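## Task

Find the round red tin, which sits on a shelf in one of the storage bays, and set it on the desk; it must be the only thing moved there. All other items stay on their shelves, tables or counters. The robot must not tip over or finish leaning. The tin has to rest on the desk by itself, not held in place by the robot, and at the end the gripper must be open and the robot backed away.

## Robot and tools

ROBOT. A Hello Robot Stretch 3 with a single arm: a two-wheeled base (0.33 m long, 0.34 m wide), a lift sliding on a mast, and a telescoping arm pointing out of the robot's RIGHT side. The gripper can only be brought forward or back by driving the base, which cannot move sideways. Spins happen about the point midway between the drive wheels, 0.05 m behind the front edge. Stowed (arm in, wrist folded) the robot sweeps a 0.28 m radius circle when turning; an unfolded, level wrist reaches past that circle. Loose objects may occasionally get nudged by the simulation.

FRAMES. Base frame: origin on the floor between the drive wheels, x forward, y left, z up. hand_pose is reported in it, at the point where closed fingertips meet; with all wrist joints at 0, that hand frame has x up, y back along the arm toward the mast, z toward the robot's rear. Odometry frame = base frame at the scene start; base_odometry counts wheel turns only (slip looks like travel), heading in radians, left positive, -3.142 to 3.142.

TOOLS.
execute_actions {actions, cameras}: actions is a list holding one action or none (empty = just report state and images). An action may contain:
- base: exactly one of {translate_m: d} (relative drive from the base's last reported position, metres, forward positive, -1 to 1) or {rotate_rad: d} (relative turn in place, radians, left/counter-clockwise positive, -3.2 to 3.2).
- joints: a single object keyed by joint name, each value an absolute target: lift_m 0 to 1.1 (arm height on mast, m); arm_m 0 to 0.52 (extension, m); wrist_yaw_rad -1.345 to 4.42 (0 = along the arm, positive toward the front, 3.0 = folded over base); wrist_pitch_rad -1.57 to 0.451 (0 level, negative = tips down); wrist_roll_rad -2.911 to 2.911 (0 = fingers side by side, level); gripper_m -0.089 to 0.179 (larger = wider; real tip gap is 0.007 smaller when nearly shut, 0.025 smaller fully open, zero below 0.007); head_pan_rad -3.953 to 1.73 (0 ahead, positive left, -1.57 looks along the arm); head_tilt_rad -1.53 to 0.419 (0 level, negative down). Done tolerances: lift/arm/gripper ±0.004, yaw/roll/pan/tilt ±0.02, pitch ±0.05.
- contact_limits: {arm_m: effort %} 1 to 100; the arm motion halts (contact_stop) when its motor effort hits that level (negative sign when retracting). Low = gentle, too low stops immediately; it also caps holding force until the next action. Result shows the active, default and maximum limits.
All parts of an action start together. Omitted joints or base may still be driving at an earlier target. Any unknown key or out-of-range number rejects the whole call. No action exceeds 15 s. If a result reports a stop, later motion calls in the same reply are skipped.
cameras: list from head_camera, nav_camera, wrist_camera, all; null/omitted/["all"] = every camera, [] = none. The pictures line gives image order.
wait {seconds 0 to 10}: commands nothing, returns state and images.
zoom_image {camera, region [x0,y0,x1,y1]}: pixel box, max 504x504, of that camera's latest full image.
finished_scene {scene}: ends the scene irreversibly and reports success; the next task follows.

RESULT LINES. base_status / joint_status: how each motion ended. done (for the base, wheels turned the commanded amount, slip or not); off_target (resting short of target, possibly still pushing); contact_stop, time_out, torque_fault (target dropped; joint holds where it is unless slack or off). Lift and arm go slack after a contact_stop until commanded again; a slack lift may sink under load or be pushed up by closing fingers on a surface. on_its_own lists uncommanded behaviour; its "held at" value is a target, not a position; an out-of-range rest effort suggests pushing or carrying. motor_effort: % of max, positive toward higher values, bracket = peak in last action; biased and noisy. Positive wheel effort drives forward. lidar_m: 12 ranges (m) from base origin in 30° sectors, 1st ahead then counter-clockwise (4th left, 7th behind, 10th right), in a plane 0.17 m up, 0.15 to 12 m; '-' = nothing; blind to glass and the robot; mast and low lift can mask sectors 5, 6, 9, 10. wrist_depth_mm (45 to 1000) and head_depth_mm (280 to 4000; head image is sideways): 7x7 grids of median depth, row by row from top left. base_tilt in degrees (forward/right positive); turned_by_wheels and turned_by_imu give rotation since last result.

CAMERAS. head_camera and nav_camera ride on the head (pan/tilt move both); wrist_camera rides on the gripper. Calibration: head_camera 896x504 pinhole, nav_camera 672x504 fisheye, wrist_camera 644x364 pinhole; intrinsics and base-to-camera transforms are given per result when changed, with small errors, larger for the wrist camera.

SPEED. Fast base motion (0.30 m/s, 1.9 rad/s) only when stowed: lift_m < 0.30, arm_m < 0.03, wrist_yaw_rad > 2.54; otherwise 0.10 m/s and 0.63 rad/s.

GRIPPER. Grip by commanding below the object's width (lower = firmer, but a stall guard eases off, so things may slip). Release by commanding at least 0.02 above the touch value. Neither reading nor status proves a grasp. Send a new value to re-squeeze.

AVOID. Fold/unfold the wrist only with lift_m 0.32 to 0.95, wrist_pitch_rad -0.4, roll near 0; once folded, lift may go down to 0.25. Yaw below -0.4 needs pitch -0.5 or lower. Base, wrist and head push through contact; prolonged strain turns a wrist servo off for 10 s. Pushing on something rigid with the gripper above about 0.45 m, pushing again after a contact stop, raising the arm limit, driving while gripping or pushing a fixed thing, or snagging furniture (worst in reverse) can tip the robot: reverse the last move in small steps, free the gripper, and if still leaning lower lift_m to about 0.2. Do not drop, slam or shove objects. Faster robot motion is better; the robot holds its last command while the reply is being composed.

Each tool is called after "Request:" by a JSON object that holds its "op" and its "data".

## Session

Request:
{"op": "execute_actions", "data": {"actions": [{"joints":{"head_tilt_rad":-0.5}}], "cameras": ["head_camera","nav_camera"]}}

Scene clock: 0.87 s.
base_odometry: x=+0.000 y=+0.000 heading=+0.000 (m, m, rad; odometry frame)
turned_by_wheels: +0.000 (rad since the last result)
turned_by_imu: +0.000 (rad since the last result)
base_tilt: forward=+0.1 right=+0.0 (deg)
lidar_m: 0.97 0.99 1.00 1.23 2.10 1.18 2.09 3.40 1.31 0.86 0.76 0.78
head_depth_mm: 715 769 828 903 994 1096 1170 / 781 846 922 1015 1127 1265 1226 / 856 933 1028 1143 1292 1412 1234 / 981 1081 1203 1342 1527 1482 1235 / 979 1063 1162 1278 1422 1485 1238 / 908 983 1062 1166 1284 1396 1240 / 845 908 980 1065 1163 1287 1250
base_status: not commanded
joint_positions: lift_m=+0.461 arm_m=-0.001 wrist_yaw_rad=+2.833 wrist_pitch_rad=-0.377 wrist_roll_rad=-0.017 gripper_m=+0.037 head_pan_rad=-0.010 head_tilt_rad=-0.493
joint_status: all done
motor_effort: left_wheel=+0(0) right_wheel=+0(0) lift_m=+41(41) arm_m=+0(0) wrist_yaw_rad=+0(0) wrist_pitch_rad=+6(6) wrist_roll_rad=+1(1) gripper_m=+1(0) head_pan_rad=+0(0) head_tilt_rad=-3(29) (%)
hand_pose: x=+0.0483 y=+0.0744 z=+0.4833 quat_wxyz=(+0.238, +0.701, +0.027, +0.672) (m; base frame)
wrist_depth_mm: - - - - 951 813 723 / - - - - - 873 766 / - - - - - 934 814 / - - - - - - 849 / 840 843 931 909 948 980 893 / 688 - 738 748 777 759 800 / 608 599 621 642 639 654 672
pictures: head_camera (sideways: a quarter turn clockwise sets it upright), nav_camera (sideways: a quarter turn counterclockwise sets it upright)
camera_calibration (this result's frames):
head_camera: T_world_to_cam=[[-0.518856, 0.0584551, -0.85286, 1.13608], [0.0766489, 0.996822, 0.0216912, -0.0305333], [0.851418, -0.0541162, -0.521688, 0.634403], [0, 0, 0, 1]] pos_world=[0.0516601, -0.00164185, 1.30054]
nav_camera: T_world_to_cam=[[0.509145, 0.0218595, 0.860403, -1.08462], [0.0217329, -0.999685, 0.0125377, 0.0355002], [0.860406, 0.0123156, -0.50946, 0.612847], [0, 0, 0, 1]] pos_world=[0.0241625, 0.0516508, 1.24499]
Images, in order (width x height): head_camera 896x504, nav_camera 672x504.

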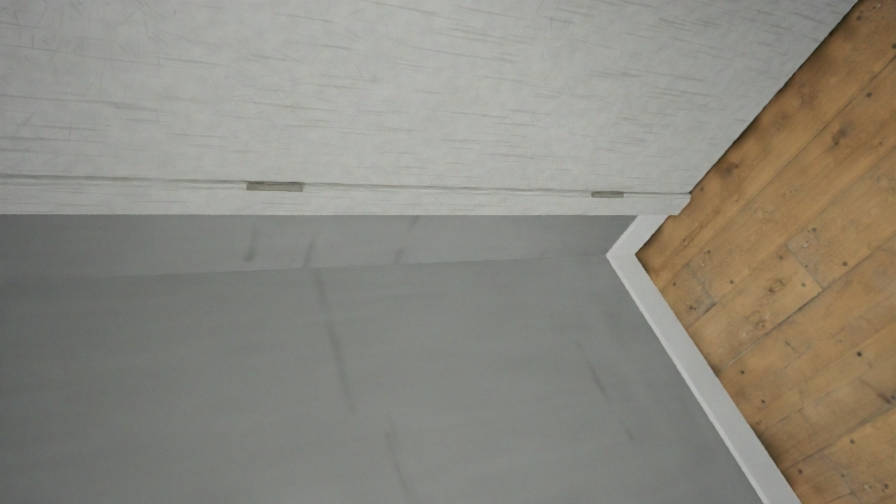

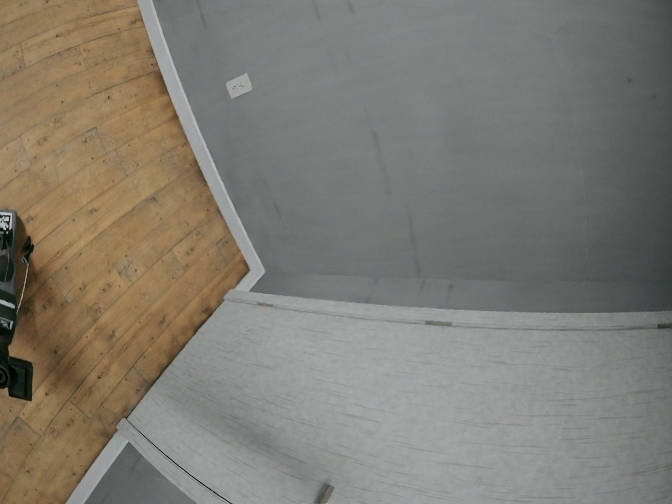

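Facing a corner. Look behind.

Request:
{"op": "execute_actions", "data": {"actions": [{"joints":{"head_pan_rad":-3.0,"head_tilt_rad":-0.3,"lift_m":0.25}}], "cameras": ["head_camera","nav_camera"]}}

Request:
{"op": "execute_actions", "data": {"actions": [{"joints":{"head_pan_rad":1.7}}], "cameras": ["head_camera","nav_camera"]}}

Scene clock: 8.53 s.
base_odometry: x=+0.000 y=+0.000 heading=+0.000 (m, m, rad; odometry frame)
turned_by_wheels: +0.000 (rad since the last result)
turned_by_imu: +0.001 (rad since the last result)
base_tilt: forward=+0.0 right=-0.1 (deg)
lidar_m: 0.98 1.00 1.01 1.23 2.10 1.18 2.08 3.40 1.30 0.86 0.76 0.78
head_depth_mm: 2167 2262 2461 2664 2229 1612 1383 / 1991 2112 2266 2456 2362 1746 1388 / 1836 1965 2094 2268 2284 1735 1393 / 1822 1933 2101 2282 2303 1763 1398 / 3399 3613 3859 3789 2399 1789 1406 / 3286 3504 3705 3789 2445 1796 1407 / 3130 3326 3524 3305 2461 1806 1422
base_status: not commanded
joint_positions: lift_m=+0.250 arm_m=-0.001 wrist_yaw_rad=+2.833 wrist_pitch_rad=-0.378 wrist_roll_rad=-0.017 gripper_m=+0.037 head_pan_rad=-2.993 head_tilt_rad=-0.310
joint_status: all done
motor_effort: left_wheel=+0(0) right_wheel=+0(0) lift_m=+36(38) arm_m=+0(0) wrist_yaw_rad=+0(0) wrist_pitch_rad=+6(6) wrist_roll_rad=+1(1) gripper_m=+0(0) head_pan_rad=-4(51) head_tilt_rad=+5(22) (%)
hand_pose: x=+0.0483 y=+0.0743 z=+0.2719 quat_wxyz=(+0.238, +0.701, +0.027, +0.672) (m; base frame)
wrist_depth_mm: - - - - 940 825 729 / - - - - - 875 766 / - 914 919 990 - 941 808 / - 701 722 730 751 782 796 / 536 561 580 577 606 610 623 / 453 - - 476 488 501 499 / - - - 413 414 423 431
pictures: head_camera (sideways: a quarter turn clockwise sets it upright), nav_camera (sideways: a quarter turn counterclockwise sets it upright)
camera_calibration (this result's frames):
head_camera: T_world_to_cam=[[0.359057, 0.000187045, -0.933316, 1.23568], [0.0873726, -0.995615, 0.0334136, -0.0458667], [-0.929217, -0.0935436, -0.357498, 0.431614], [0, 0, 0, 1]] pos_world=[-0.0386094, -0.00552196, 1.30912]
nav_camera: T_world_to_cam=[[-0.335549, -0.0777684, 0.938807, -1.18176], [-0.177155, 0.984015, 0.0181947, 0.0293449], [-0.925215, -0.160209, -0.343962, 0.408381], [0, 0, 0, 1]] pos_world=[-0.0134991, -0.0553532, 1.24938]
Images, in order (width x height): head_camera 896x504, nav_camera 672x504.

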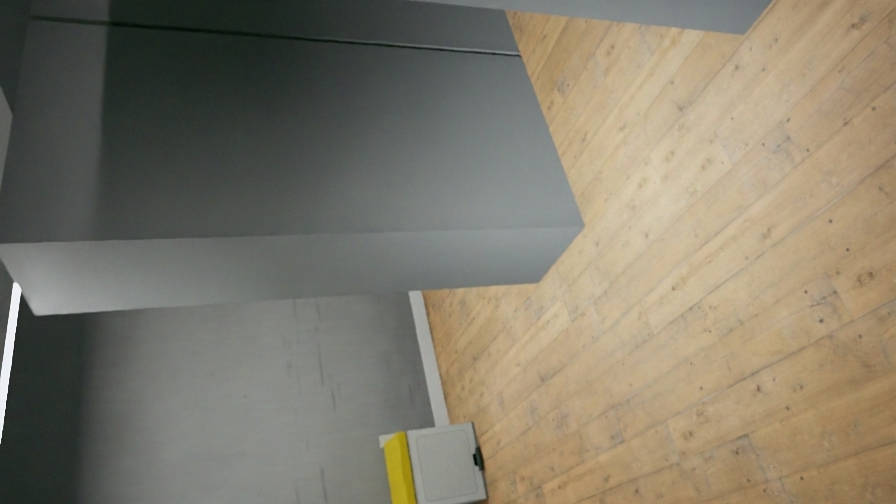

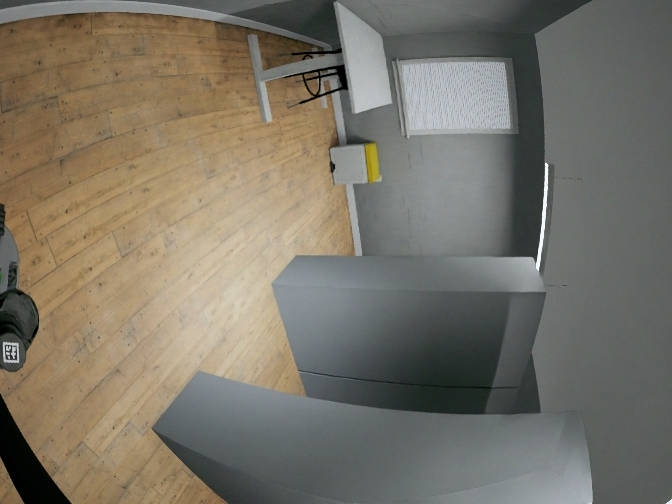

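Scene clock: 11.07 s.
base_odometry: x=+0.000 y=+0.000 heading=+0.000 (m, m, rad; odometry frame)
turned_by_wheels: +0.000 (rad since the last result)
turned_by_imu: +0.000 (rad since the last result)
base_tilt: forward=+0.0 right=+0.0 (deg)
lidar_m: 0.97 0.99 1.00 1.23 2.10 1.18 2.08 3.38 1.30 0.86 0.76 0.78
head_depth_mm: 1041 1094 1155 1214 1284 1366 1349 / 1162 1231 1309 1390 1478 1571 1389 / 1181 1254 1347 1449 1560 1648 1393 / 1103 1173 1248 1338 1439 1546 1403 / 1037 1107 1186 1290 1479 1663 1408 / 1761 1850 1899 2048 2199 1782 1418 / 1676 1796 1957 2739 - - -
base_status: not commanded
joint_positions: lift_m=+0.250 arm_m=-0.001 wrist_yaw_rad=+2.833 wrist_pitch_rad=-0.378 wrist_roll_rad=-0.017 gripper_m=+0.037 head_pan_rad=+1.693 head_tilt_rad=-0.310
joint_status: all done
motor_effort: left_wheel=+0(0) right_wheel=+0(0) lift_m=+36(36) arm_m=+0(0) wrist_yaw_rad=+0(1) wrist_pitch_rad=+6(6) wrist_roll_rad=+1(1) gripper_m=+0(0) head_pan_rad=+4(50) head_tilt_rad=+5(5) (%)
hand_pose: x=+0.0483 y=+0.0743 z=+0.2719 quat_wxyz=(+0.238, +0.701, +0.027, +0.672) (m; base frame)
wrist_depth_mm: - - - - 958 842 727 / - - - - - 890 791 / - 926 949 990 - 926 816 / - 714 712 730 747 779 787 / 532 554 581 580 613 612 611 / 456 - - 474 496 503 507 / - - - 411 413 423 435
pictures: head_camera (sideways: a quarter turn clockwise sets it upright), nav_camera (sideways: a quarter turn counterclockwise sets it upright)
camera_calibration (this result's frames):
head_camera: T_world_to_cam=[[-0.00945824, -0.358794, -0.933369, 1.238], [-0.997599, -0.0606482, 0.0334228, -0.0392602], [-0.068599, 0.931444, -0.357359, 0.426183], [0, 0, 0, 1]] pos_world=[0.00177908, 0.0448403, 1.30912]
nav_camera: T_world_to_cam=[[-0.0687255, 0.337375, 0.938858, -1.18346], [0.988412, 0.150701, 0.018199, 0.0222293], [-0.135347, 0.92923, -0.343822, 0.403381], [0, 0, 0, 1]] pos_world=[-0.0487087, 0.0210842, 1.24938]
Images, in order (width x height): head_camera 896x504, nav_camera 672x504.

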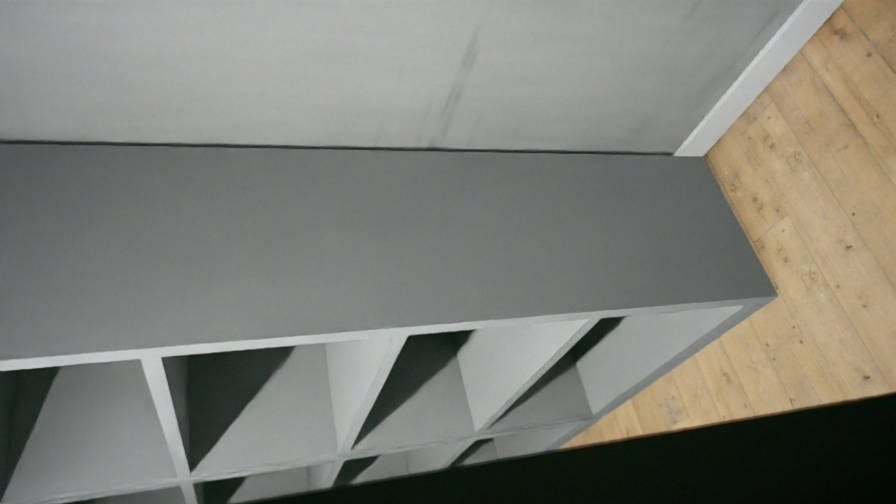

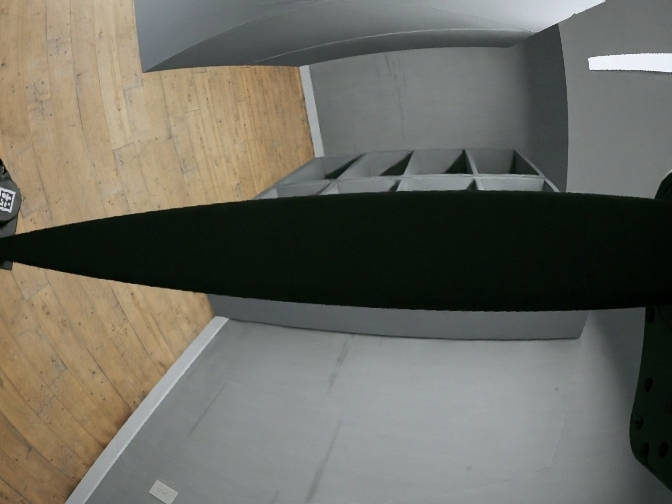

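Request:
{"op": "execute_actions", "data": {"actions": [{"base":{"rotate_rad":2.5},"joints":{"head_pan_rad":0,"head_tilt_rad":-0.4}}], "cameras": []}}

Request:
{"op": "execute_actions", "data": {"actions": [{"base":{"translate_m":0.6},"joints":{"head_pan_rad":-0.6}}], "cameras": ["head_camera","nav_camera"]}}

Scene clock: 28.73 s.
base_odometry: x=+0.000 y=+0.000 heading=+2.500 (m, m, rad; odometry frame)
turned_by_wheels: +2.500 (rad since the last result)
turned_by_imu: +2.454 (rad since the last result)
base_tilt: forward=+0.1 right=+0.0 (deg)
lidar_m: 1.18 1.29 2.26 1.58 0.91 0.76 0.77 0.90 1.00 0.99 1.16 1.23
head_depth_mm: 2350 2541 2724 2850 2079 1595 1296 / 2423 2600 2831 2947 2091 1604 1298 / 2364 2602 2804 2691 2092 1615 1303 / 1392 1464 1551 1644 1765 1568 1314 / 987 1065 1136 1247 1378 1517 1316 / 972 1059 1158 1278 1424 1557 1324 / 996 1087 1196 1317 1520 1596 1326
base_status: done
joint_positions: lift_m=+0.250 arm_m=-0.001 wrist_yaw_rad=+2.833 wrist_pitch_rad=-0.378 wrist_roll_rad=-0.017 gripper_m=+0.037 head_pan_rad=+0.007 head_tilt_rad=-0.396
joint_status: all done
motor_effort: left_wheel=-4(13) right_wheel=+3(12) lift_m=+36(36) arm_m=+0(0) wrist_yaw_rad=+0(0) wrist_pitch_rad=+6(6) wrist_roll_rad=+1(1) gripper_m=+1(0) head_pan_rad=-4(51) head_tilt_rad=-2(14) (%)
hand_pose: x=+0.0483 y=+0.0743 z=+0.2719 quat_wxyz=(+0.238, +0.701, +0.027, +0.672) (m; base frame)
wrist_depth_mm: - - - - - - - / - - - - - - - / - 940 973 - - - - / - 694 724 738 773 765 822 / 535 558 569 577 608 605 617 / 455 - - 481 494 493 507 / - - - 409 414 418 433
pictures: none
No camera images: the call's "cameras" was empty. Leave "cameras" out to get every camera's image.

Scene clock: 32.37 s.
base_odometry: x=-0.481 y=+0.359 heading=+2.500 (m, m, rad; odometry frame)
turned_by_wheels: +0.000 (rad since the last result)
turned_by_imu: +0.004 (rad since the last result)
base_tilt: forward=+0.0 right=+0.0 (deg)
lidar_m: 0.58 0.62 1.69 2.18 1.58 1.37 1.34 1.33 1.16 1.05 0.87 1.57
head_depth_mm: 1341 1501 1265 1659 1283 1502 1262 / 1314 1442 1509 1679 1802 1550 1308 / 1310 1425 1549 1682 1830 1605 1315 / 2024 2222 2394 2506 2110 1614 1311 / 2034 2185 2358 2565 2128 1624 1316 / 1967 2124 2270 2466 2151 1630 1326 / 1904 2041 2189 2355 2148 1638 1330
base_status: done
joint_positions: lift_m=+0.250 arm_m=-0.001 wrist_yaw_rad=+2.833 wrist_pitch_rad=-0.378 wrist_roll_rad=-0.017 gripper_m=+0.037 head_pan_rad=-0.593 head_tilt_rad=-0.396
joint_status: all done
motor_effort: left_wheel=-4(12) right_wheel=+3(11) lift_m=+36(36) arm_m=-1(1) wrist_yaw_rad=+0(0) wrist_pitch_rad=+6(6) wrist_roll_rad=+1(1) gripper_m=+0(0) head_pan_rad=-4(42) head_tilt_rad=-1(2) (%)
hand_pose: x=+0.0483 y=+0.0743 z=+0.2719 quat_wxyz=(+0.238, +0.701, +0.027, +0.672) (m; base frame)
wrist_depth_mm: - - - - - - 560 / - - - - - - 568 / - 907 963 984 - 914 564 / - 698 692 720 744 751 559 / 543 545 572 575 601 601 551 / 457 - - 472 497 503 495 / - - - 408 419 422 429
pictures: head_camera (sideways: a quarter turn clockwise sets it upright), nav_camera (sideways: a quarter turn counterclockwise sets it upright)
camera_calibration (this result's frames):
head_camera: T_world_to_cam=[[-0.330387, 0.286556, -0.899294, 1.19549], [0.610339, 0.791644, 0.0280251, -0.0420381], [0.719952, -0.539615, -0.436445, 0.524289], [0, 0, 0, 1]] pos_world=[0.0431692, -0.0263823, 1.3051]
nav_camera: T_world_to_cam=[[0.36589, -0.213761, 0.905776, -1.14293], [-0.532899, -0.846035, 0.015603, 0.0348909], [0.762983, -0.488396, -0.423469, 0.501549], [0, 0, 0, 1]] pos_world=[0.0541074, 0.0301589, 1.24709]
Images, in order (width x height): head_camera 896x504, nav_camera 672x504.

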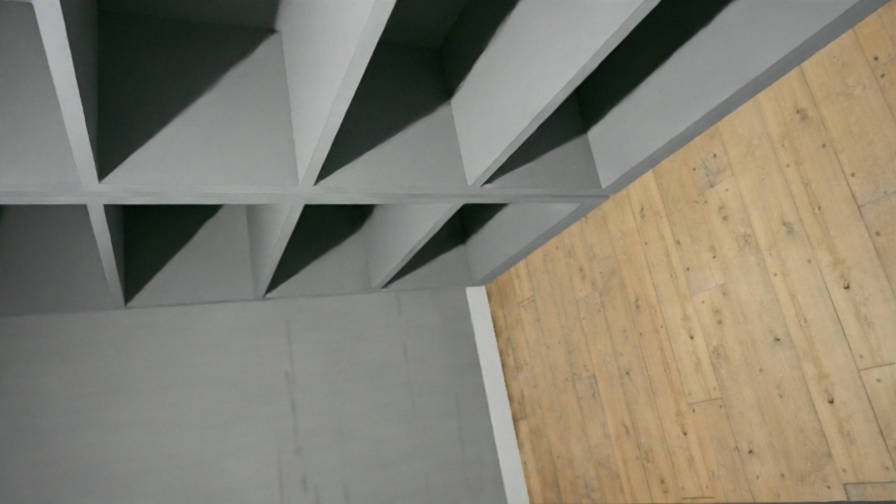

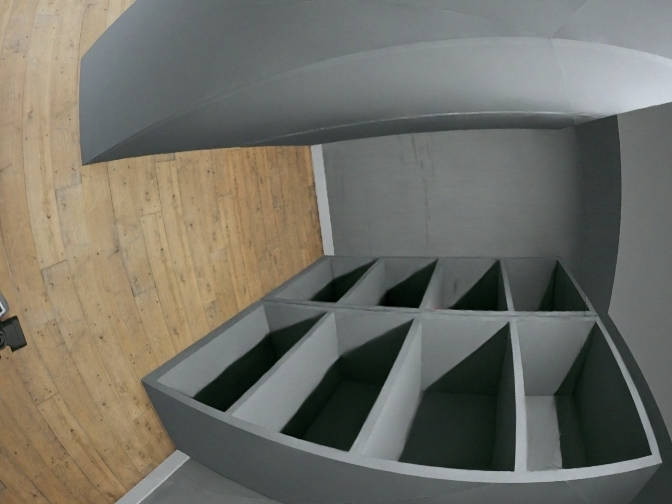

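Request:
{"op": "zoom_image", "data": {"camera": "nav_camera", "region": [360,250,560,370]}}

Request:
{"op": "execute_actions", "data": {"actions": [{"base":{"rotate_rad":-0.6},"joints":{"head_pan_rad":-0.7,"head_tilt_rad":-0.1}}], "cameras": []}}

Request:
{"op": "execute_actions", "data": {"actions": [{"base":{"translate_m":0.7},"joints":{"head_pan_rad":-1.2}}], "cameras": ["head_camera","nav_camera"]}}

Region (360, 250, 560, 370) of nav_camera's 672x504 image, scaled by 2.520, with more detail than that image has; it fills the top 302 rows of this view, and the rest is white.

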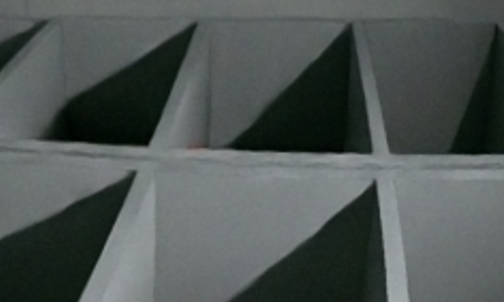

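Scene clock: 42.93 s.
base_odometry: x=-0.481 y=+0.359 heading=+1.900 (m, m, rad; odometry frame)
turned_by_wheels: -0.600 (rad since the last result)
turned_by_imu: -0.588 (rad since the last result)
base_tilt: forward=+0.0 right=+0.0 (deg)
lidar_m: 1.57 0.58 0.59 1.69 2.18 1.65 1.38 1.34 1.39 1.16 1.16 0.87
head_depth_mm: 986 1016 1046 1074 1112 1152 1187 / 1043 1076 1109 1140 1182 1226 1269 / 1088 1124 1158 1193 1222 1264 1316 / 962 975 990 1004 1018 1033 1048 / 805 818 826 839 874 895 936 / 1041 1357 1391 1467 1130 1417 1120 / 1152 1471 1496 1592 1285 1428 1467
base_status: done
joint_positions: lift_m=+0.250 arm_m=-0.001 wrist_yaw_rad=+2.833 wrist_pitch_rad=-0.378 wrist_roll_rad=-0.017 gripper_m=+0.037 head_pan_rad=-0.693 head_tilt_rad=-0.112
joint_status: all done
motor_effort: left_wheel=+4(15) right_wheel=-3(8) lift_m=+37(37) arm_m=-1(1) wrist_yaw_rad=+1(0) wrist_pitch_rad=+6(6) wrist_roll_rad=+1(1) gripper_m=+0(0) head_pan_rad=-5(17) head_tilt_rad=+6(27) (%)
hand_pose: x=+0.0483 y=+0.0743 z=+0.2719 quat_wxyz=(+0.238, +0.701, +0.027, +0.672) (m; base frame)
wrist_depth_mm: - - - - 619 521 718 / - - - 954 656 579 923 / - 906 913 939 688 684 - / - 684 720 722 684 725 794 / 533 548 573 587 607 602 619 / 449 - - 482 499 504 504 / - - - 412 413 427 430
pictures: none
No camera images: the call's "cameras" was empty. Leave "cameras" out to get every camera's image.

Scene clock: 47.07 s.
base_odometry: x=-0.707 y=+1.022 heading=+1.900 (m, m, rad; odometry frame)
turned_by_wheels: +0.000 (rad since the last result)
turned_by_imu: +0.005 (rad since the last result)
base_tilt: forward=+0.1 right=+0.0 (deg)
lidar_m: 0.88 1.02 0.55 0.45 0.45 2.43 2.01 2.01 1.12 0.47 0.92 0.90
head_depth_mm: 384 395 407 420 434 449 465 / 441 396 479 500 523 518 468 / 791 443 844 870 839 576 478 / 801 432 848 877 892 582 483 / 801 422 851 880 895 589 486 / 807 412 855 883 900 594 491 / 808 455 861 884 903 599 494
base_status: done
joint_positions: lift_m=+0.250 arm_m=-0.001 wrist_yaw_rad=+2.833 wrist_pitch_rad=-0.378 wrist_roll_rad=-0.017 gripper_m=+0.037 head_pan_rad=-1.193 head_tilt_rad=-0.112
joint_status: all done
motor_effort: left_wheel=+4(17) right_wheel=-3(8) lift_m=+37(37) arm_m=-1(1) wrist_yaw_rad=+1(1) wrist_pitch_rad=+6(6) wrist_roll_rad=+1(1) gripper_m=-1(0) head_pan_rad=-4(38) head_tilt_rad=+6(6) (%)
hand_pose: x=+0.0483 y=+0.0743 z=+0.2719 quat_wxyz=(+0.238, +0.701, +0.027, +0.672) (m; base frame)
wrist_depth_mm: - 409 472 561 705 891 - / - 446 507 615 772 - - / - 476 555 695 896 - - / - 518 610 699 770 787 816 / 490 553 574 570 600 604 618 / 450 - - 482 484 492 505 / - - - 410 421 423 433
pictures: head_camera (sideways: a quarter turn clockwise sets it upright), nav_camera (sideways: a quarter turn counterclockwise sets it upright)
camera_calibration (this result's frames):
head_camera: T_world_to_cam=[[-0.0114408, 0.172662, -0.984915, 1.30537], [0.946955, 0.318231, 0.0447882, -0.0659286], [0.321163, -0.932157, -0.167144, 0.176234], [0, 0, 0, 1]] pos_world=[0.020766, -0.0401292, 1.31808]
nav_camera: T_world_to_cam=[[0.0813505, -0.131373, 0.98799, -1.24858], [-0.919677, -0.391966, 0.0236059, 0.0268241], [0.384157, -0.910551, -0.152707, 0.151466], [0, 0, 0, 1]] pos_world=[0.0680556, -0.0155984, 1.25608]
Images, in order (width x height): head_camera 896x504, nav_camera 672x504.

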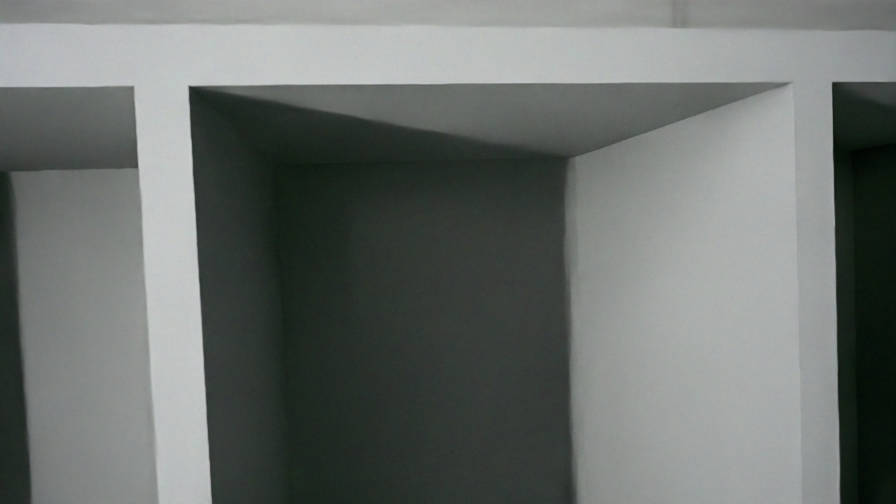

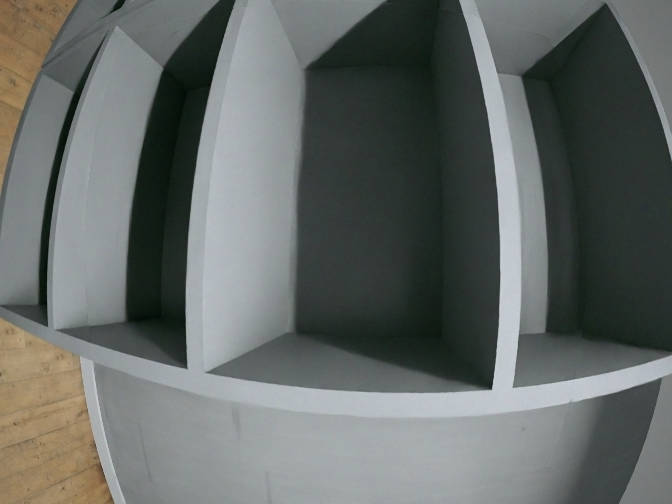

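Request:
{"op": "execute_actions", "data": {"actions": [{"base":{"rotate_rad":0.35},"joints":{"head_pan_rad":-0.9,"head_tilt_rad":-0.45}}], "cameras": ["head_camera","nav_camera"]}}

Scene clock: 54.00 s.
base_odometry: x=-0.707 y=+1.022 heading=+2.250 (m, m, rad; odometry frame)
turned_by_wheels: +0.350 (rad since the last result)
turned_by_imu: +0.344 (rad since the last result)
base_tilt: forward=+0.0 right=+0.0 (deg)
lidar_m: 1.60 0.62 0.47 0.45 2.80 2.09 2.01 1.29 0.48 0.47 0.96 0.88
head_depth_mm: 766 820 877 649 535 905 744 / 812 878 929 654 1076 913 770 / 867 948 985 660 1125 914 1111 / 933 1015 1060 703 1174 918 1195 / 869 947 987 757 1133 1017 1208 / 790 841 888 929 1041 1152 1251 / 715 759 812 893 1096 1476 1286
base_status: done
joint_positions: lift_m=+0.250 arm_m=-0.001 wrist_yaw_rad=+2.833 wrist_pitch_rad=-0.378 wrist_roll_rad=-0.017 gripper_m=+0.037 head_pan_rad=-0.907 head_tilt_rad=-0.445
joint_status: all done
motor_effort: left_wheel=-4(13) right_wheel=+3(11) lift_m=+37(36) arm_m=-1(1) wrist_yaw_rad=+1(1) wrist_pitch_rad=+6(6) wrist_roll_rad=+1(1) gripper_m=+1(1) head_pan_rad=+3(28) head_tilt_rad=-2(27) (%)
hand_pose: x=+0.0483 y=+0.0743 z=+0.2719 quat_wxyz=(+0.238, +0.701, +0.027, +0.672) (m; base frame)
wrist_depth_mm: - 414 436 465 505 546 609 / - 442 476 514 551 621 680 / - 498 523 562 611 673 778 / - 550 572 638 701 762 782 / 532 557 571 594 602 609 621 / 461 - - 475 496 493 506 / - - - 413 419 424 430
pictures: head_camera (sideways: a quarter turn clockwise sets it upright), nav_camera (sideways: a quarter turn counterclockwise sets it upright)
camera_calibration (this result's frames):
head_camera: T_world_to_cam=[[-0.252241, 0.408549, -0.87719, 1.16618], [0.825848, 0.563343, 0.0248978, -0.0392796], [0.504331, -0.718145, -0.479498, 0.581625], [0, 0, 0, 1]] pos_world=[0.0332671, -0.0366234, 1.30283]
nav_camera: T_world_to_cam=[[0.3087, -0.350541, 0.884209, -1.11445], [-0.767765, -0.640576, 0.0140919, 0.0382918], [0.561464, -0.683215, -0.466879, 0.559266], [0, 0, 0, 1]] pos_world=[0.0594218, 0.0159669, 1.24598]
Images, in order (width x height): head_camera 896x504, nav_camera 672x504.

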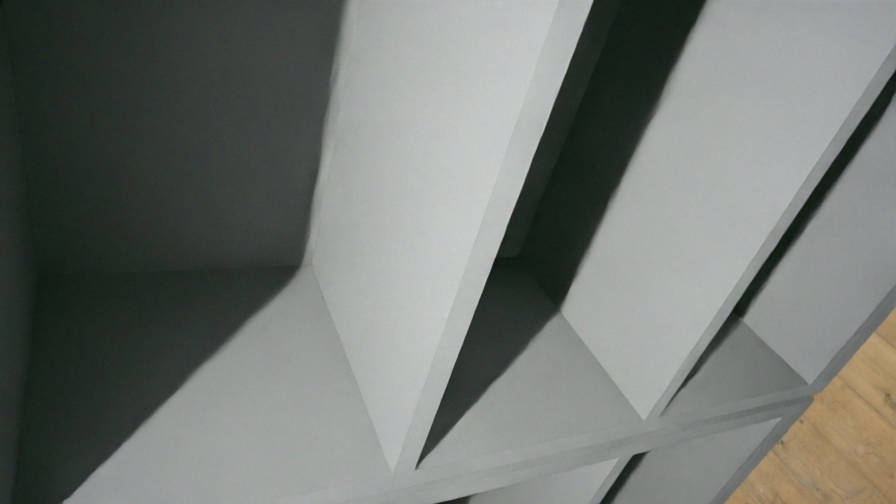

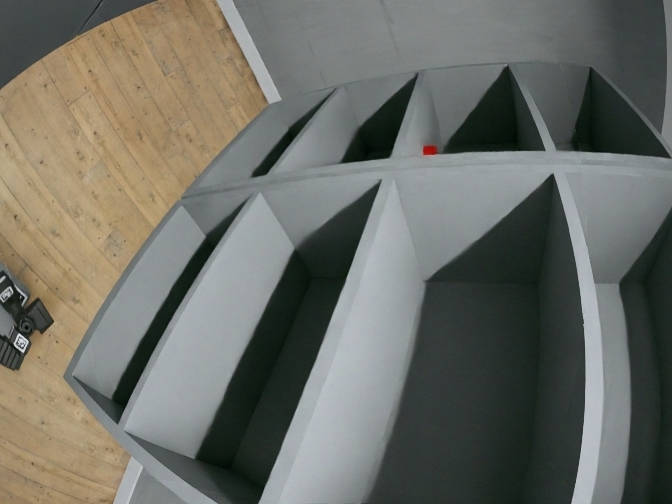

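Request:
{"op": "execute_actions", "data": {"actions": [{"base":{"translate_m":0.6},"joints":{"head_pan_rad":-1.5,"head_tilt_rad":-0.7}}], "cameras": ["head_camera","nav_camera"]}}

Scene clock: 65.27 s.
base_odometry: x=-1.084 y=+1.489 heading=+2.250 (m, m, rad; odometry frame)
turned_by_wheels: +0.000 (rad since the last result)
turned_by_imu: +0.005 (rad since the last result)
base_tilt: forward=+0.0 right=+0.0 (deg)
lidar_m: 1.13 0.60 0.45 0.44 0.46 0.64 2.61 0.84 0.96 0.51 0.50 1.17
head_depth_mm: 748 804 573 1081 909 1174 1107 / 755 811 574 1082 912 1175 1128 / 762 813 578 1087 914 1206 1130 / 764 819 580 1094 918 1209 1133 / 713 727 582 774 809 979 1133 / 444 456 511 607 756 1185 1142 / 382 450 514 1034 921 1212 1139
base_status: done
joint_positions: lift_m=+0.250 arm_m=-0.001 wrist_yaw_rad=+2.833 wrist_pitch_rad=-0.378 wrist_roll_rad=-0.017 gripper_m=+0.037 head_pan_rad=-1.493 head_tilt_rad=-0.691
joint_status: all done
motor_effort: left_wheel=-4(11) right_wheel=+3(9) lift_m=+36(37) arm_m=-1(1) wrist_yaw_rad=-1(0) wrist_pitch_rad=+6(6) wrist_roll_rad=+1(1) gripper_m=-1(0) head_pan_rad=-4(41) head_tilt_rad=-4(25) (%)
hand_pose: x=+0.0483 y=+0.0742 z=+0.2718 quat_wxyz=(+0.238, +0.701, +0.027, +0.672) (m; base frame)
wrist_depth_mm: - 394 425 454 486 530 584 / - 425 459 490 538 581 656 / - 471 501 543 593 648 736 / - 517 556 627 666 742 798 / 498 558 565 580 602 612 623 / 452 - - 478 494 490 508 / - - - 412 415 427 429
pictures: head_camera (sideways: a quarter turn clockwise sets it upright), nav_camera (sideways: a quarter turn counterclockwise sets it upright)
camera_calibration (this result's frames):
head_camera: T_world_to_cam=[[0.000318398, 0.678869, -0.734259, 0.978302], [0.99993, 0.00846564, 0.00826062, -0.0186764], [0.0118239, -0.73421, -0.678819, 0.843937], [0, 0, 0, 1]] pos_world=[0.008385, -0.0443538, 1.29136]
nav_camera: T_world_to_cam=[[0.07896, -0.663804, 0.743726, -0.929893], [-0.993746, -0.111508, 0.00597868, 0.0502361], [0.078963, -0.739547, -0.668457, 0.824459], [0, 0, 0, 1]] pos_world=[0.0582446, -0.00193966, 1.2424]
Images, in order (width x height): head_camera 896x504, nav_camera 672x504.

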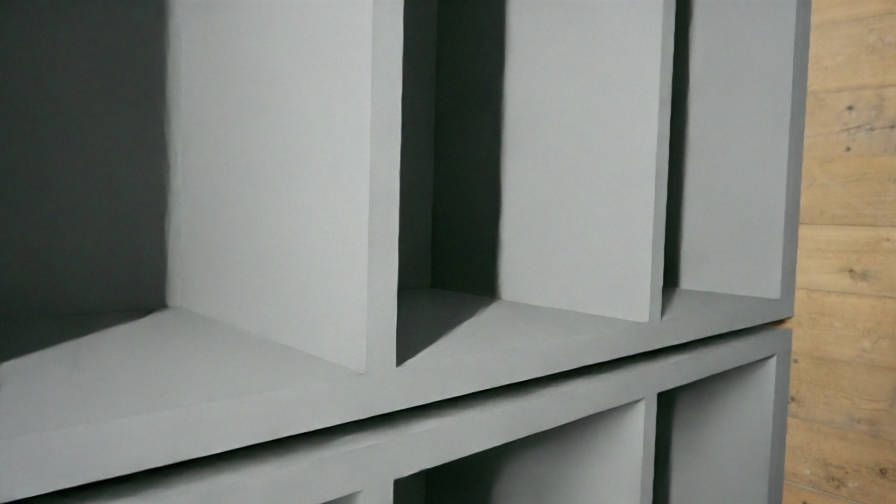

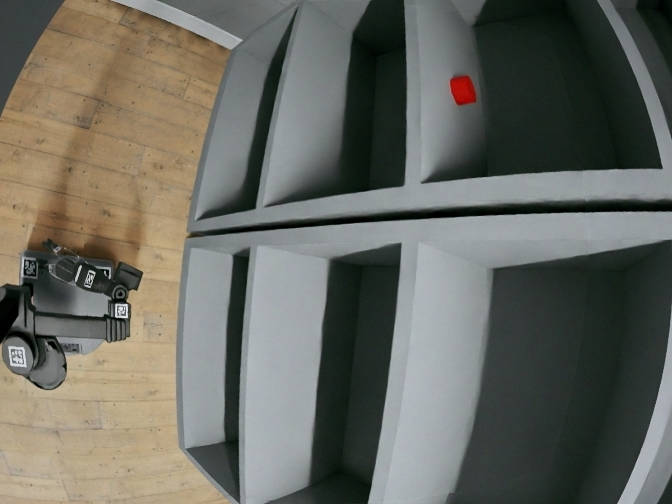

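Request:
{"op": "execute_actions", "data": {"actions": [{"base":{"translate_m":0.5},"joints":{"head_pan_rad":-1.57,"head_tilt_rad":-0.45,"lift_m":0.9,"gripper_m":0.15}}], "cameras": ["head_camera"]}}

Scene clock: 86.93 s.
base_odometry: x=-1.398 y=+1.878 heading=+2.250 (m, m, rad; odometry frame)
turned_by_wheels: +0.000 (rad since the last result)
turned_by_imu: +0.005 (rad since the last result)
base_tilt: forward=+0.0 right=+0.0 (deg)
lidar_m: 0.64 0.58 0.43 0.42 0.44 0.62 3.10 1.29 0.56 0.95 0.80 0.66
head_depth_mm: 736 747 762 633 737 801 - / 763 833 890 638 1025 903 - / 763 836 890 641 1071 902 794 / 765 833 891 647 1072 911 - / 766 834 897 652 1077 912 792 / 764 832 905 656 1084 914 816 / 765 836 905 663 1087 922 819
base_status: done
joint_positions: lift_m=+0.900 arm_m=-0.001 wrist_yaw_rad=+2.833 wrist_pitch_rad=-0.379 wrist_roll_rad=-0.017 gripper_m=+0.150 head_pan_rad=-1.563 head_tilt_rad=-0.458
joint_status: all done
motor_effort: left_wheel=-4(15) right_wheel=+3(10) lift_m=+46(48) arm_m=-1(1) wrist_yaw_rad=+0(1) wrist_pitch_rad=+6(6) wrist_roll_rad=+1(1) gripper_m=+0(100) head_pan_rad=-3(16) head_tilt_rad=+4(24) (%)
hand_pose: x=+0.0483 y=+0.0742 z=+0.9215 quat_wxyz=(+0.238, +0.701, +0.027, +0.672) (m; base frame)
wrist_depth_mm: - 380 412 437 479 508 537 / - 419 444 474 527 566 570 / - 458 485 527 577 662 570 / - 499 535 578 652 705 584 / 504 - 610 655 736 744 580 / 553 - 663 763 849 - 595 / 628 668 767 910 - 891 592
pictures: head_camera (sideways: a quarter turn clockwise sets it upright)
camera_calibration (this result's frames):
head_camera: T_world_to_cam=[[0.04919, 0.489372, -0.870687, 1.15586], [0.998052, -0.0575861, 0.0240191, -0.0391856], [-0.0383852, -0.870172, -0.491251, 0.600229], [0, 0, 0, 1]] pos_world=[0.00529234, -0.0456008, 1.3022]
Images, in order (width x height): head_camera 896x504.

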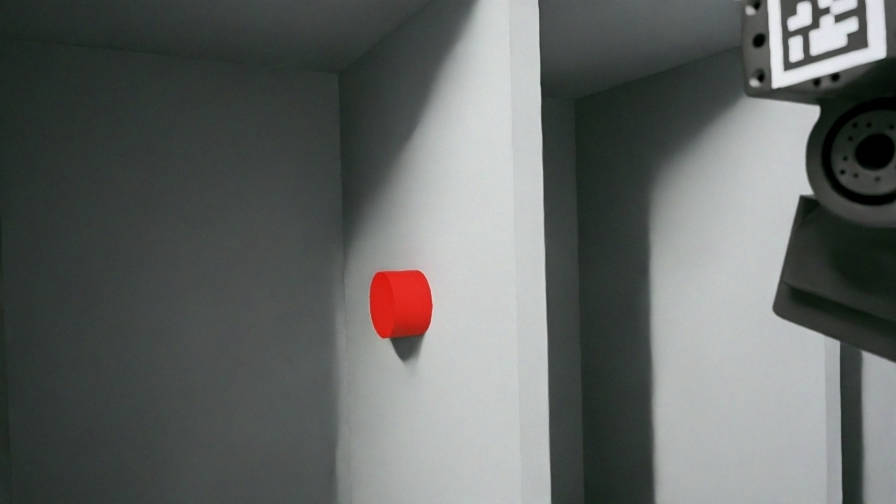

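Request:
{"op": "execute_actions", "data": {"actions": [{"joints":{"wrist_yaw_rad":0,"gripper_m":0.179}}], "cameras": []}}

Request:
{"op": "execute_actions", "data": {"actions": [{"joints":{"wrist_pitch_rad":0,"lift_m":0.95,"head_tilt_rad":-0.6}}]}}

Scene clock: 97.87 s.
base_odometry: x=-1.398 y=+1.878 heading=+2.250 (m, m, rad; odometry frame)
turned_by_wheels: +0.000 (rad since the last result)
turned_by_imu: +0.001 (rad since the last result)
base_tilt: forward=+0.1 right=+0.0 (deg)
lidar_m: 0.64 0.58 0.43 0.42 0.44 0.62 3.10 1.29 0.56 0.95 0.80 0.65
head_depth_mm: 734 750 762 632 737 799 - / 764 835 893 639 1026 901 - / 763 836 894 641 1065 963 - / 765 836 893 646 1067 967 809 / 764 833 893 653 1077 944 811 / 765 837 906 656 1081 917 814 / 763 836 905 663 1086 917 818
base_status: not commanded
joint_positions: lift_m=+0.900 arm_m=-0.001 wrist_yaw_rad=+0.002 wrist_pitch_rad=-0.379 wrist_roll_rad=-0.017 gripper_m=+0.179 head_pan_rad=-1.563 head_tilt_rad=-0.458
joint_status: all done
motor_effort: left_wheel=-4(4) right_wheel=+3(3) lift_m=+46(45) arm_m=+0(1) wrist_yaw_rad=-3(5) wrist_pitch_rad=+6(6) wrist_roll_rad=+1(1) gripper_m=+0(100) head_pan_rad=-4(4) head_tilt_rad=+4(4) (%)
hand_pose: x=-0.0210 y=-0.3734 z=+0.9215 quat_wxyz=(+0.701, +0.135, -0.688, -0.131) (m; base frame)
wrist_depth_mm: 277 299 332 374 444 398 295 / 431 249 244 239 240 240 239 / 697 795 779 768 749 407 271 / 703 826 844 860 813 425 290 / 680 739 740 773 761 427 315 / 601 609 615 629 622 488 346 / 506 516 523 529 536 443 562
pictures: none
No camera images: the call's "cameras" was empty. Leave "cameras" out to get every camera's image.

Scene clock: 99.17 s.
base_odometry: x=-1.398 y=+1.878 heading=+2.250 (m, m, rad; odometry frame)
turned_by_wheels: +0.000 (rad since the last result)
turned_by_imu: +0.000 (rad since the last result)
base_tilt: forward=+0.1 right=+0.0 (deg)
lidar_m: 0.64 0.58 0.43 0.42 0.44 0.62 3.11 1.29 0.56 0.95 0.80 0.65
head_depth_mm: 734 744 663 574 - - - / 766 853 702 578 1056 - - / 766 854 708 554 - - - / 767 855 685 557 - 866 1109 / 767 857 668 586 1002 866 1107 / 768 856 722 589 1013 869 1116 / 765 852 726 593 1007 871 1114
base_status: not commanded
joint_positions: lift_m=+0.950 arm_m=-0.001 wrist_yaw_rad=+0.002 wrist_pitch_rad=-0.020 wrist_roll_rad=-0.017 gripper_m=+0.179 head_pan_rad=-1.563 head_tilt_rad=-0.592
joint_status: all done
motor_effort: left_wheel=-4(4) right_wheel=+3(3) lift_m=+45(48) arm_m=-1(1) wrist_yaw_rad=-3(3) wrist_pitch_rad=+8(9) wrist_roll_rad=+1(1) gripper_m=+1(0) head_pan_rad=-4(4) head_tilt_rad=-4(19) (%)
hand_pose: x=-0.0209 y=-0.3999 z=+1.0592 quat_wxyz=(+0.713, +0.008, -0.701, -0.007) (m; base frame)
wrist_depth_mm: 648 680 666 652 648 452 293 / 667 698 694 696 683 443 288 / 689 727 706 720 716 441 288 / 514 549 516 633 670 429 280 / 338 340 342 356 377 375 279 / - 284 278 276 280 277 272 / 732 830 799 810 809 406 284
pictures: head_camera (sideways: a quarter turn clockwise sets it upright), nav_camera (sideways: a quarter turn counterclockwise sets it upright), wrist_camera
camera_calibration (this result's frames):
head_camera: T_world_to_cam=[[0.0483572, 0.601406, -0.797479, 1.06041], [0.998067, -0.0602915, 0.0150525, -0.0275088], [-0.0390285, -0.796665, -0.603159, 0.745829], [0, 0, 0, 1]] pos_world=[0.00528567, -0.0452209, 1.29592]
nav_camera: T_world_to_cam=[[0.0317733, -0.591028, 0.806025, -1.01081], [-0.999115, -0.0410218, 0.00930511, 0.0459372], [0.027565, -0.805607, -0.591809, 0.725065], [0, 0, 0, 1]] pos_world=[0.0580269, -0.0114157, 1.24341]
wrist_camera: T_world_to_cam=[[-0.997353, 0.0316848, 0.0654376, -0.0852], [-0.0576162, 0.204508, -0.977168, 1.14378], [-0.0443439, -0.978352, -0.202141, -0.00748591], [0, 0, 0, 1]] pos_world=[-0.0194064, -0.238536, 1.12172]
Images, in order (width x height): head_camera 896x504, nav_camera 672x504, wrist_camera 644x364.

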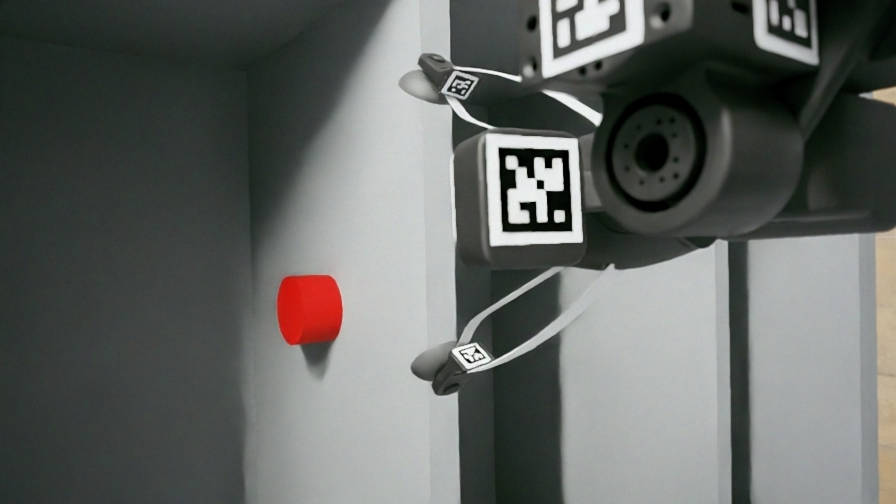

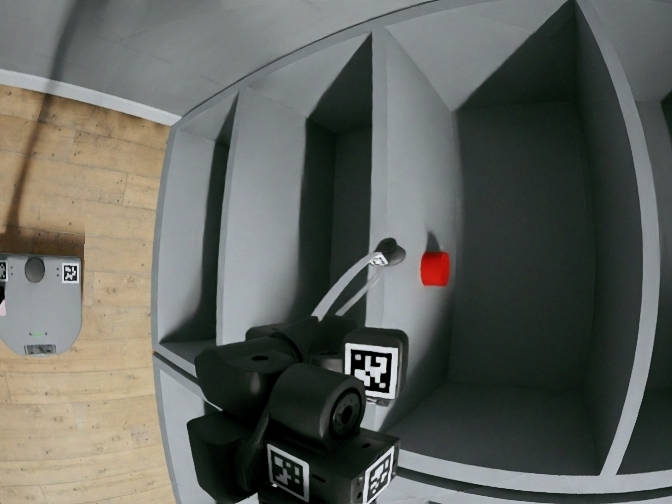

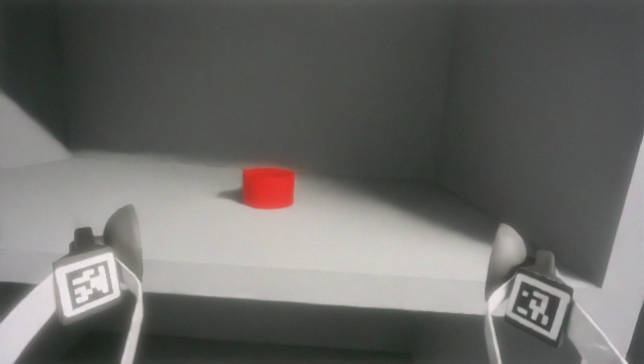

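Request:
{"op": "execute_actions", "data": {"actions": [{"base":{"translate_m":0.06},"joints":{"lift_m":0.92,"arm_m":0.2}}]}}

Scene clock: 108.10 s.
base_odometry: x=-1.435 y=+1.924 heading=+2.249 (m, m, rad; odometry frame)
turned_by_wheels: +0.000 (rad since the last result)
turned_by_imu: +0.001 (rad since the last result)
base_tilt: forward=+0.0 right=+0.0 (deg)
lidar_m: 0.58 0.57 0.43 0.42 0.44 0.62 3.16 1.30 0.59 0.95 0.72 0.59
head_depth_mm: 768 842 740 - 940 859 1062 / 770 858 786 - 960 855 1105 / 767 857 795 - 967 861 1103 / 766 858 681 1137 982 863 1106 / 765 855 757 586 1002 863 1112 / 767 852 721 589 1007 869 1115 / 767 857 727 591 1010 871 1121
base_status: done
joint_positions: lift_m=+0.920 arm_m=+0.200 wrist_yaw_rad=+0.001 wrist_pitch_rad=-0.020 wrist_roll_rad=-0.017 gripper_m=+0.179 head_pan_rad=-1.563 head_tilt_rad=-0.593
joint_status: all done
motor_effort: left_wheel=-4(6) right_wheel=+3(9) lift_m=+36(37) arm_m=+4(5) wrist_yaw_rad=-2(2) wrist_pitch_rad=+8(8) wrist_roll_rad=+1(1) gripper_m=+1(0) head_pan_rad=-5(4) head_tilt_rad=-4(3) (%)
hand_pose: x=-0.0212 y=-0.6003 z=+1.0297 quat_wxyz=(+0.713, +0.008, -0.701, -0.007) (m; base frame)
wrist_depth_mm: 489 484 481 475 469 466 372 / 496 502 498 486 491 481 369 / 532 515 510 512 508 495 362 / 401 425 454 386 512 494 364 / 255 268 263 233 291 320 316 / - 181 188 193 201 203 214 / 137 140 145 148 152 150 160
pictures: head_camera (sideways: a quarter turn clockwise sets it upright), nav_camera (sideways: a quarter turn counterclockwise sets it upright), wrist_camera
camera_calibration (this result's frames):
head_camera: T_world_to_cam=[[0.0484138, 0.60175, -0.797216, 1.06007], [0.998061, -0.0603965, 0.0150227, -0.02747], [-0.0391091, -0.796398, -0.603508, 0.746283], [0, 0, 0, 1]] pos_world=[0.00528119, -0.0452182, 1.2959]
nav_camera: T_world_to_cam=[[0.0317178, -0.591384, 0.805766, -1.01047], [-0.999119, -0.0409274, 0.00929058, 0.0459561], [0.0274836, -0.805351, -0.592161, 0.725524], [0, 0, 0, 1]] pos_world=[0.0580256, -0.0113953, 1.24341]
wrist_camera: T_world_to_cam=[[-0.997323, 0.0326804, 0.0654189, -0.0765412], [-0.0574191, 0.204017, -0.977282, 1.1557], [-0.0452845, -0.978422, -0.201595, -0.210231], [0, 0, 0, 1]] pos_world=[-0.0194972, -0.438977, 1.09207]
Images, in order (width x height): head_camera 896x504, nav_camera 672x504, wrist_camera 644x364.

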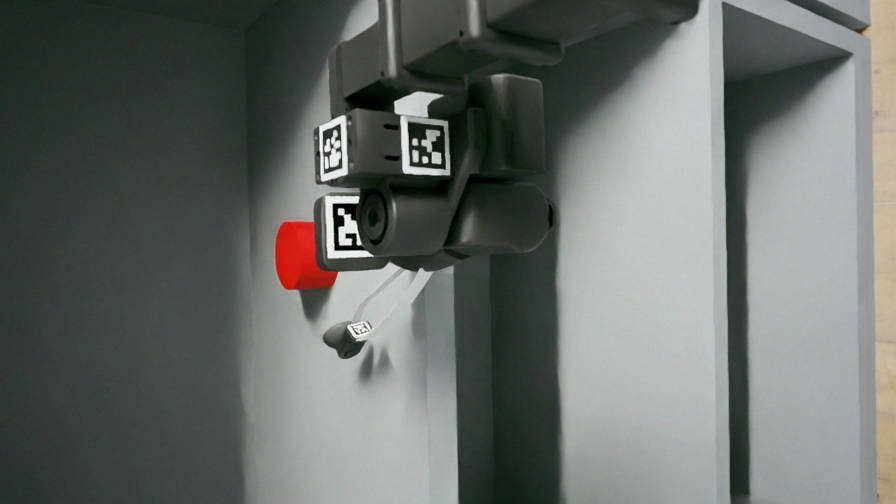

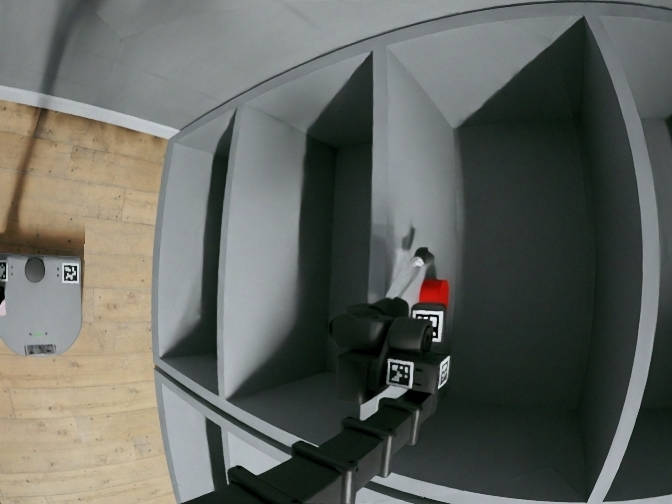

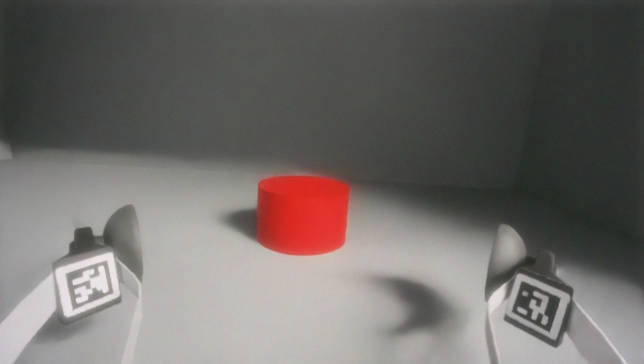

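Request:
{"op": "execute_actions", "data": {"actions": [{"base":{"translate_m":0.01},"joints":{"lift_m":0.895,"arm_m":0.35}}], "cameras": ["wrist_camera","head_camera"]}}

Scene clock: 118.13 s.
base_odometry: x=-1.442 y=+1.932 heading=+2.249 (m, m, rad; odometry frame)
turned_by_wheels: +0.000 (rad since the last result)
turned_by_imu: -0.030 (rad since the last result)
base_tilt: forward=+0.0 right=+0.0 (deg)
lidar_m: 0.57 0.59 0.43 0.42 0.44 0.60 3.17 1.34 0.59 0.95 0.74 0.59
head_depth_mm: 764 838 731 - 957 864 1090 / 773 864 - 1121 986 881 1119 / 772 848 - 1124 990 880 1121 / 767 856 650 857 995 864 1115 / 764 853 675 581 999 864 1109 / 763 853 715 584 1000 865 1114 / 760 848 720 589 1004 866 1114
base_status: done
joint_positions: lift_m=+0.923 arm_m=+0.350 wrist_yaw_rad=+0.000 wrist_pitch_rad=+0.005 wrist_roll_rad=-0.017 gripper_m=+0.179 head_pan_rad=-1.564 head_tilt_rad=-0.597
joint_status: lift_m contact_stop (moved +0.003 of -0.025); the others done
on_its_own: lift_m is slack since a contact_stop, until your next command for it (your +0.895 is given up)
motor_effort: left_wheel=+2(28) right_wheel=-1(8) lift_m=+39(43) arm_m=+5(21) wrist_yaw_rad=+0(8) wrist_pitch_rad=-2(47) wrist_roll_rad=+1(12) gripper_m=+0(1) head_pan_rad=-3(4) head_tilt_rad=-1(4) (%)
hand_pose: x=-0.0214 y=-0.7509 z=+1.0392 quat_wxyz=(+0.713, -0.002, -0.701, +0.002) (m; base frame)
wrist_depth_mm: 337 331 332 338 335 336 332 / 346 350 344 346 347 351 345 / 355 353 355 358 359 361 340 / 372 364 371 369 368 370 337 / 291 303 301 310 327 364 320 / - 178 121 127 222 224 239 / 148 140 93 100 166 164 175
pictures: head_camera (sideways: a quarter turn clockwise sets it upright), wrist_camera
camera_calibration (this result's frames):
head_camera: T_world_to_cam=[[0.0488575, 0.60481, -0.79487, 1.05701], [0.998015, -0.0612259, 0.0147578, -0.0271247], [-0.039741, -0.794013, -0.606601, 0.750311], [0, 0, 0, 1]] pos_world=[0.00524608, -0.0451939, 1.29572]
wrist_camera: T_world_to_cam=[[-0.997293, 0.0353303, 0.0644926, -0.0695475], [-0.0571583, 0.179343, -0.982125, 1.18219], [-0.046265, -0.983152, -0.176838, -0.384935], [0, 0, 0, 1]] pos_world=[-0.019596, -0.588011, 1.09748]
Images, in order (width x height): head_camera 896x504, wrist_camera 644x364.

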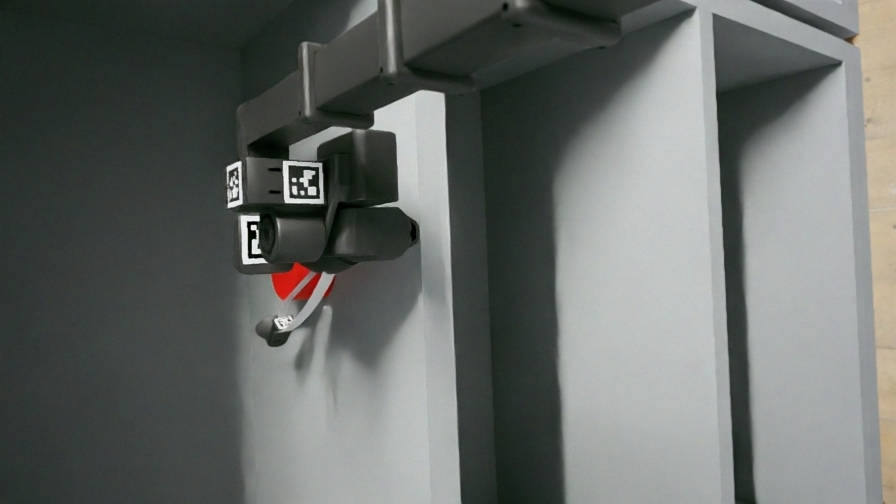

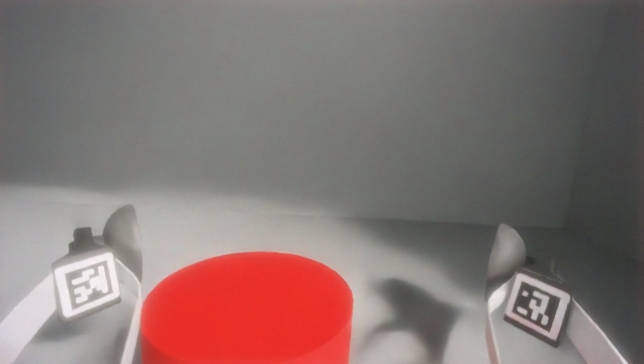

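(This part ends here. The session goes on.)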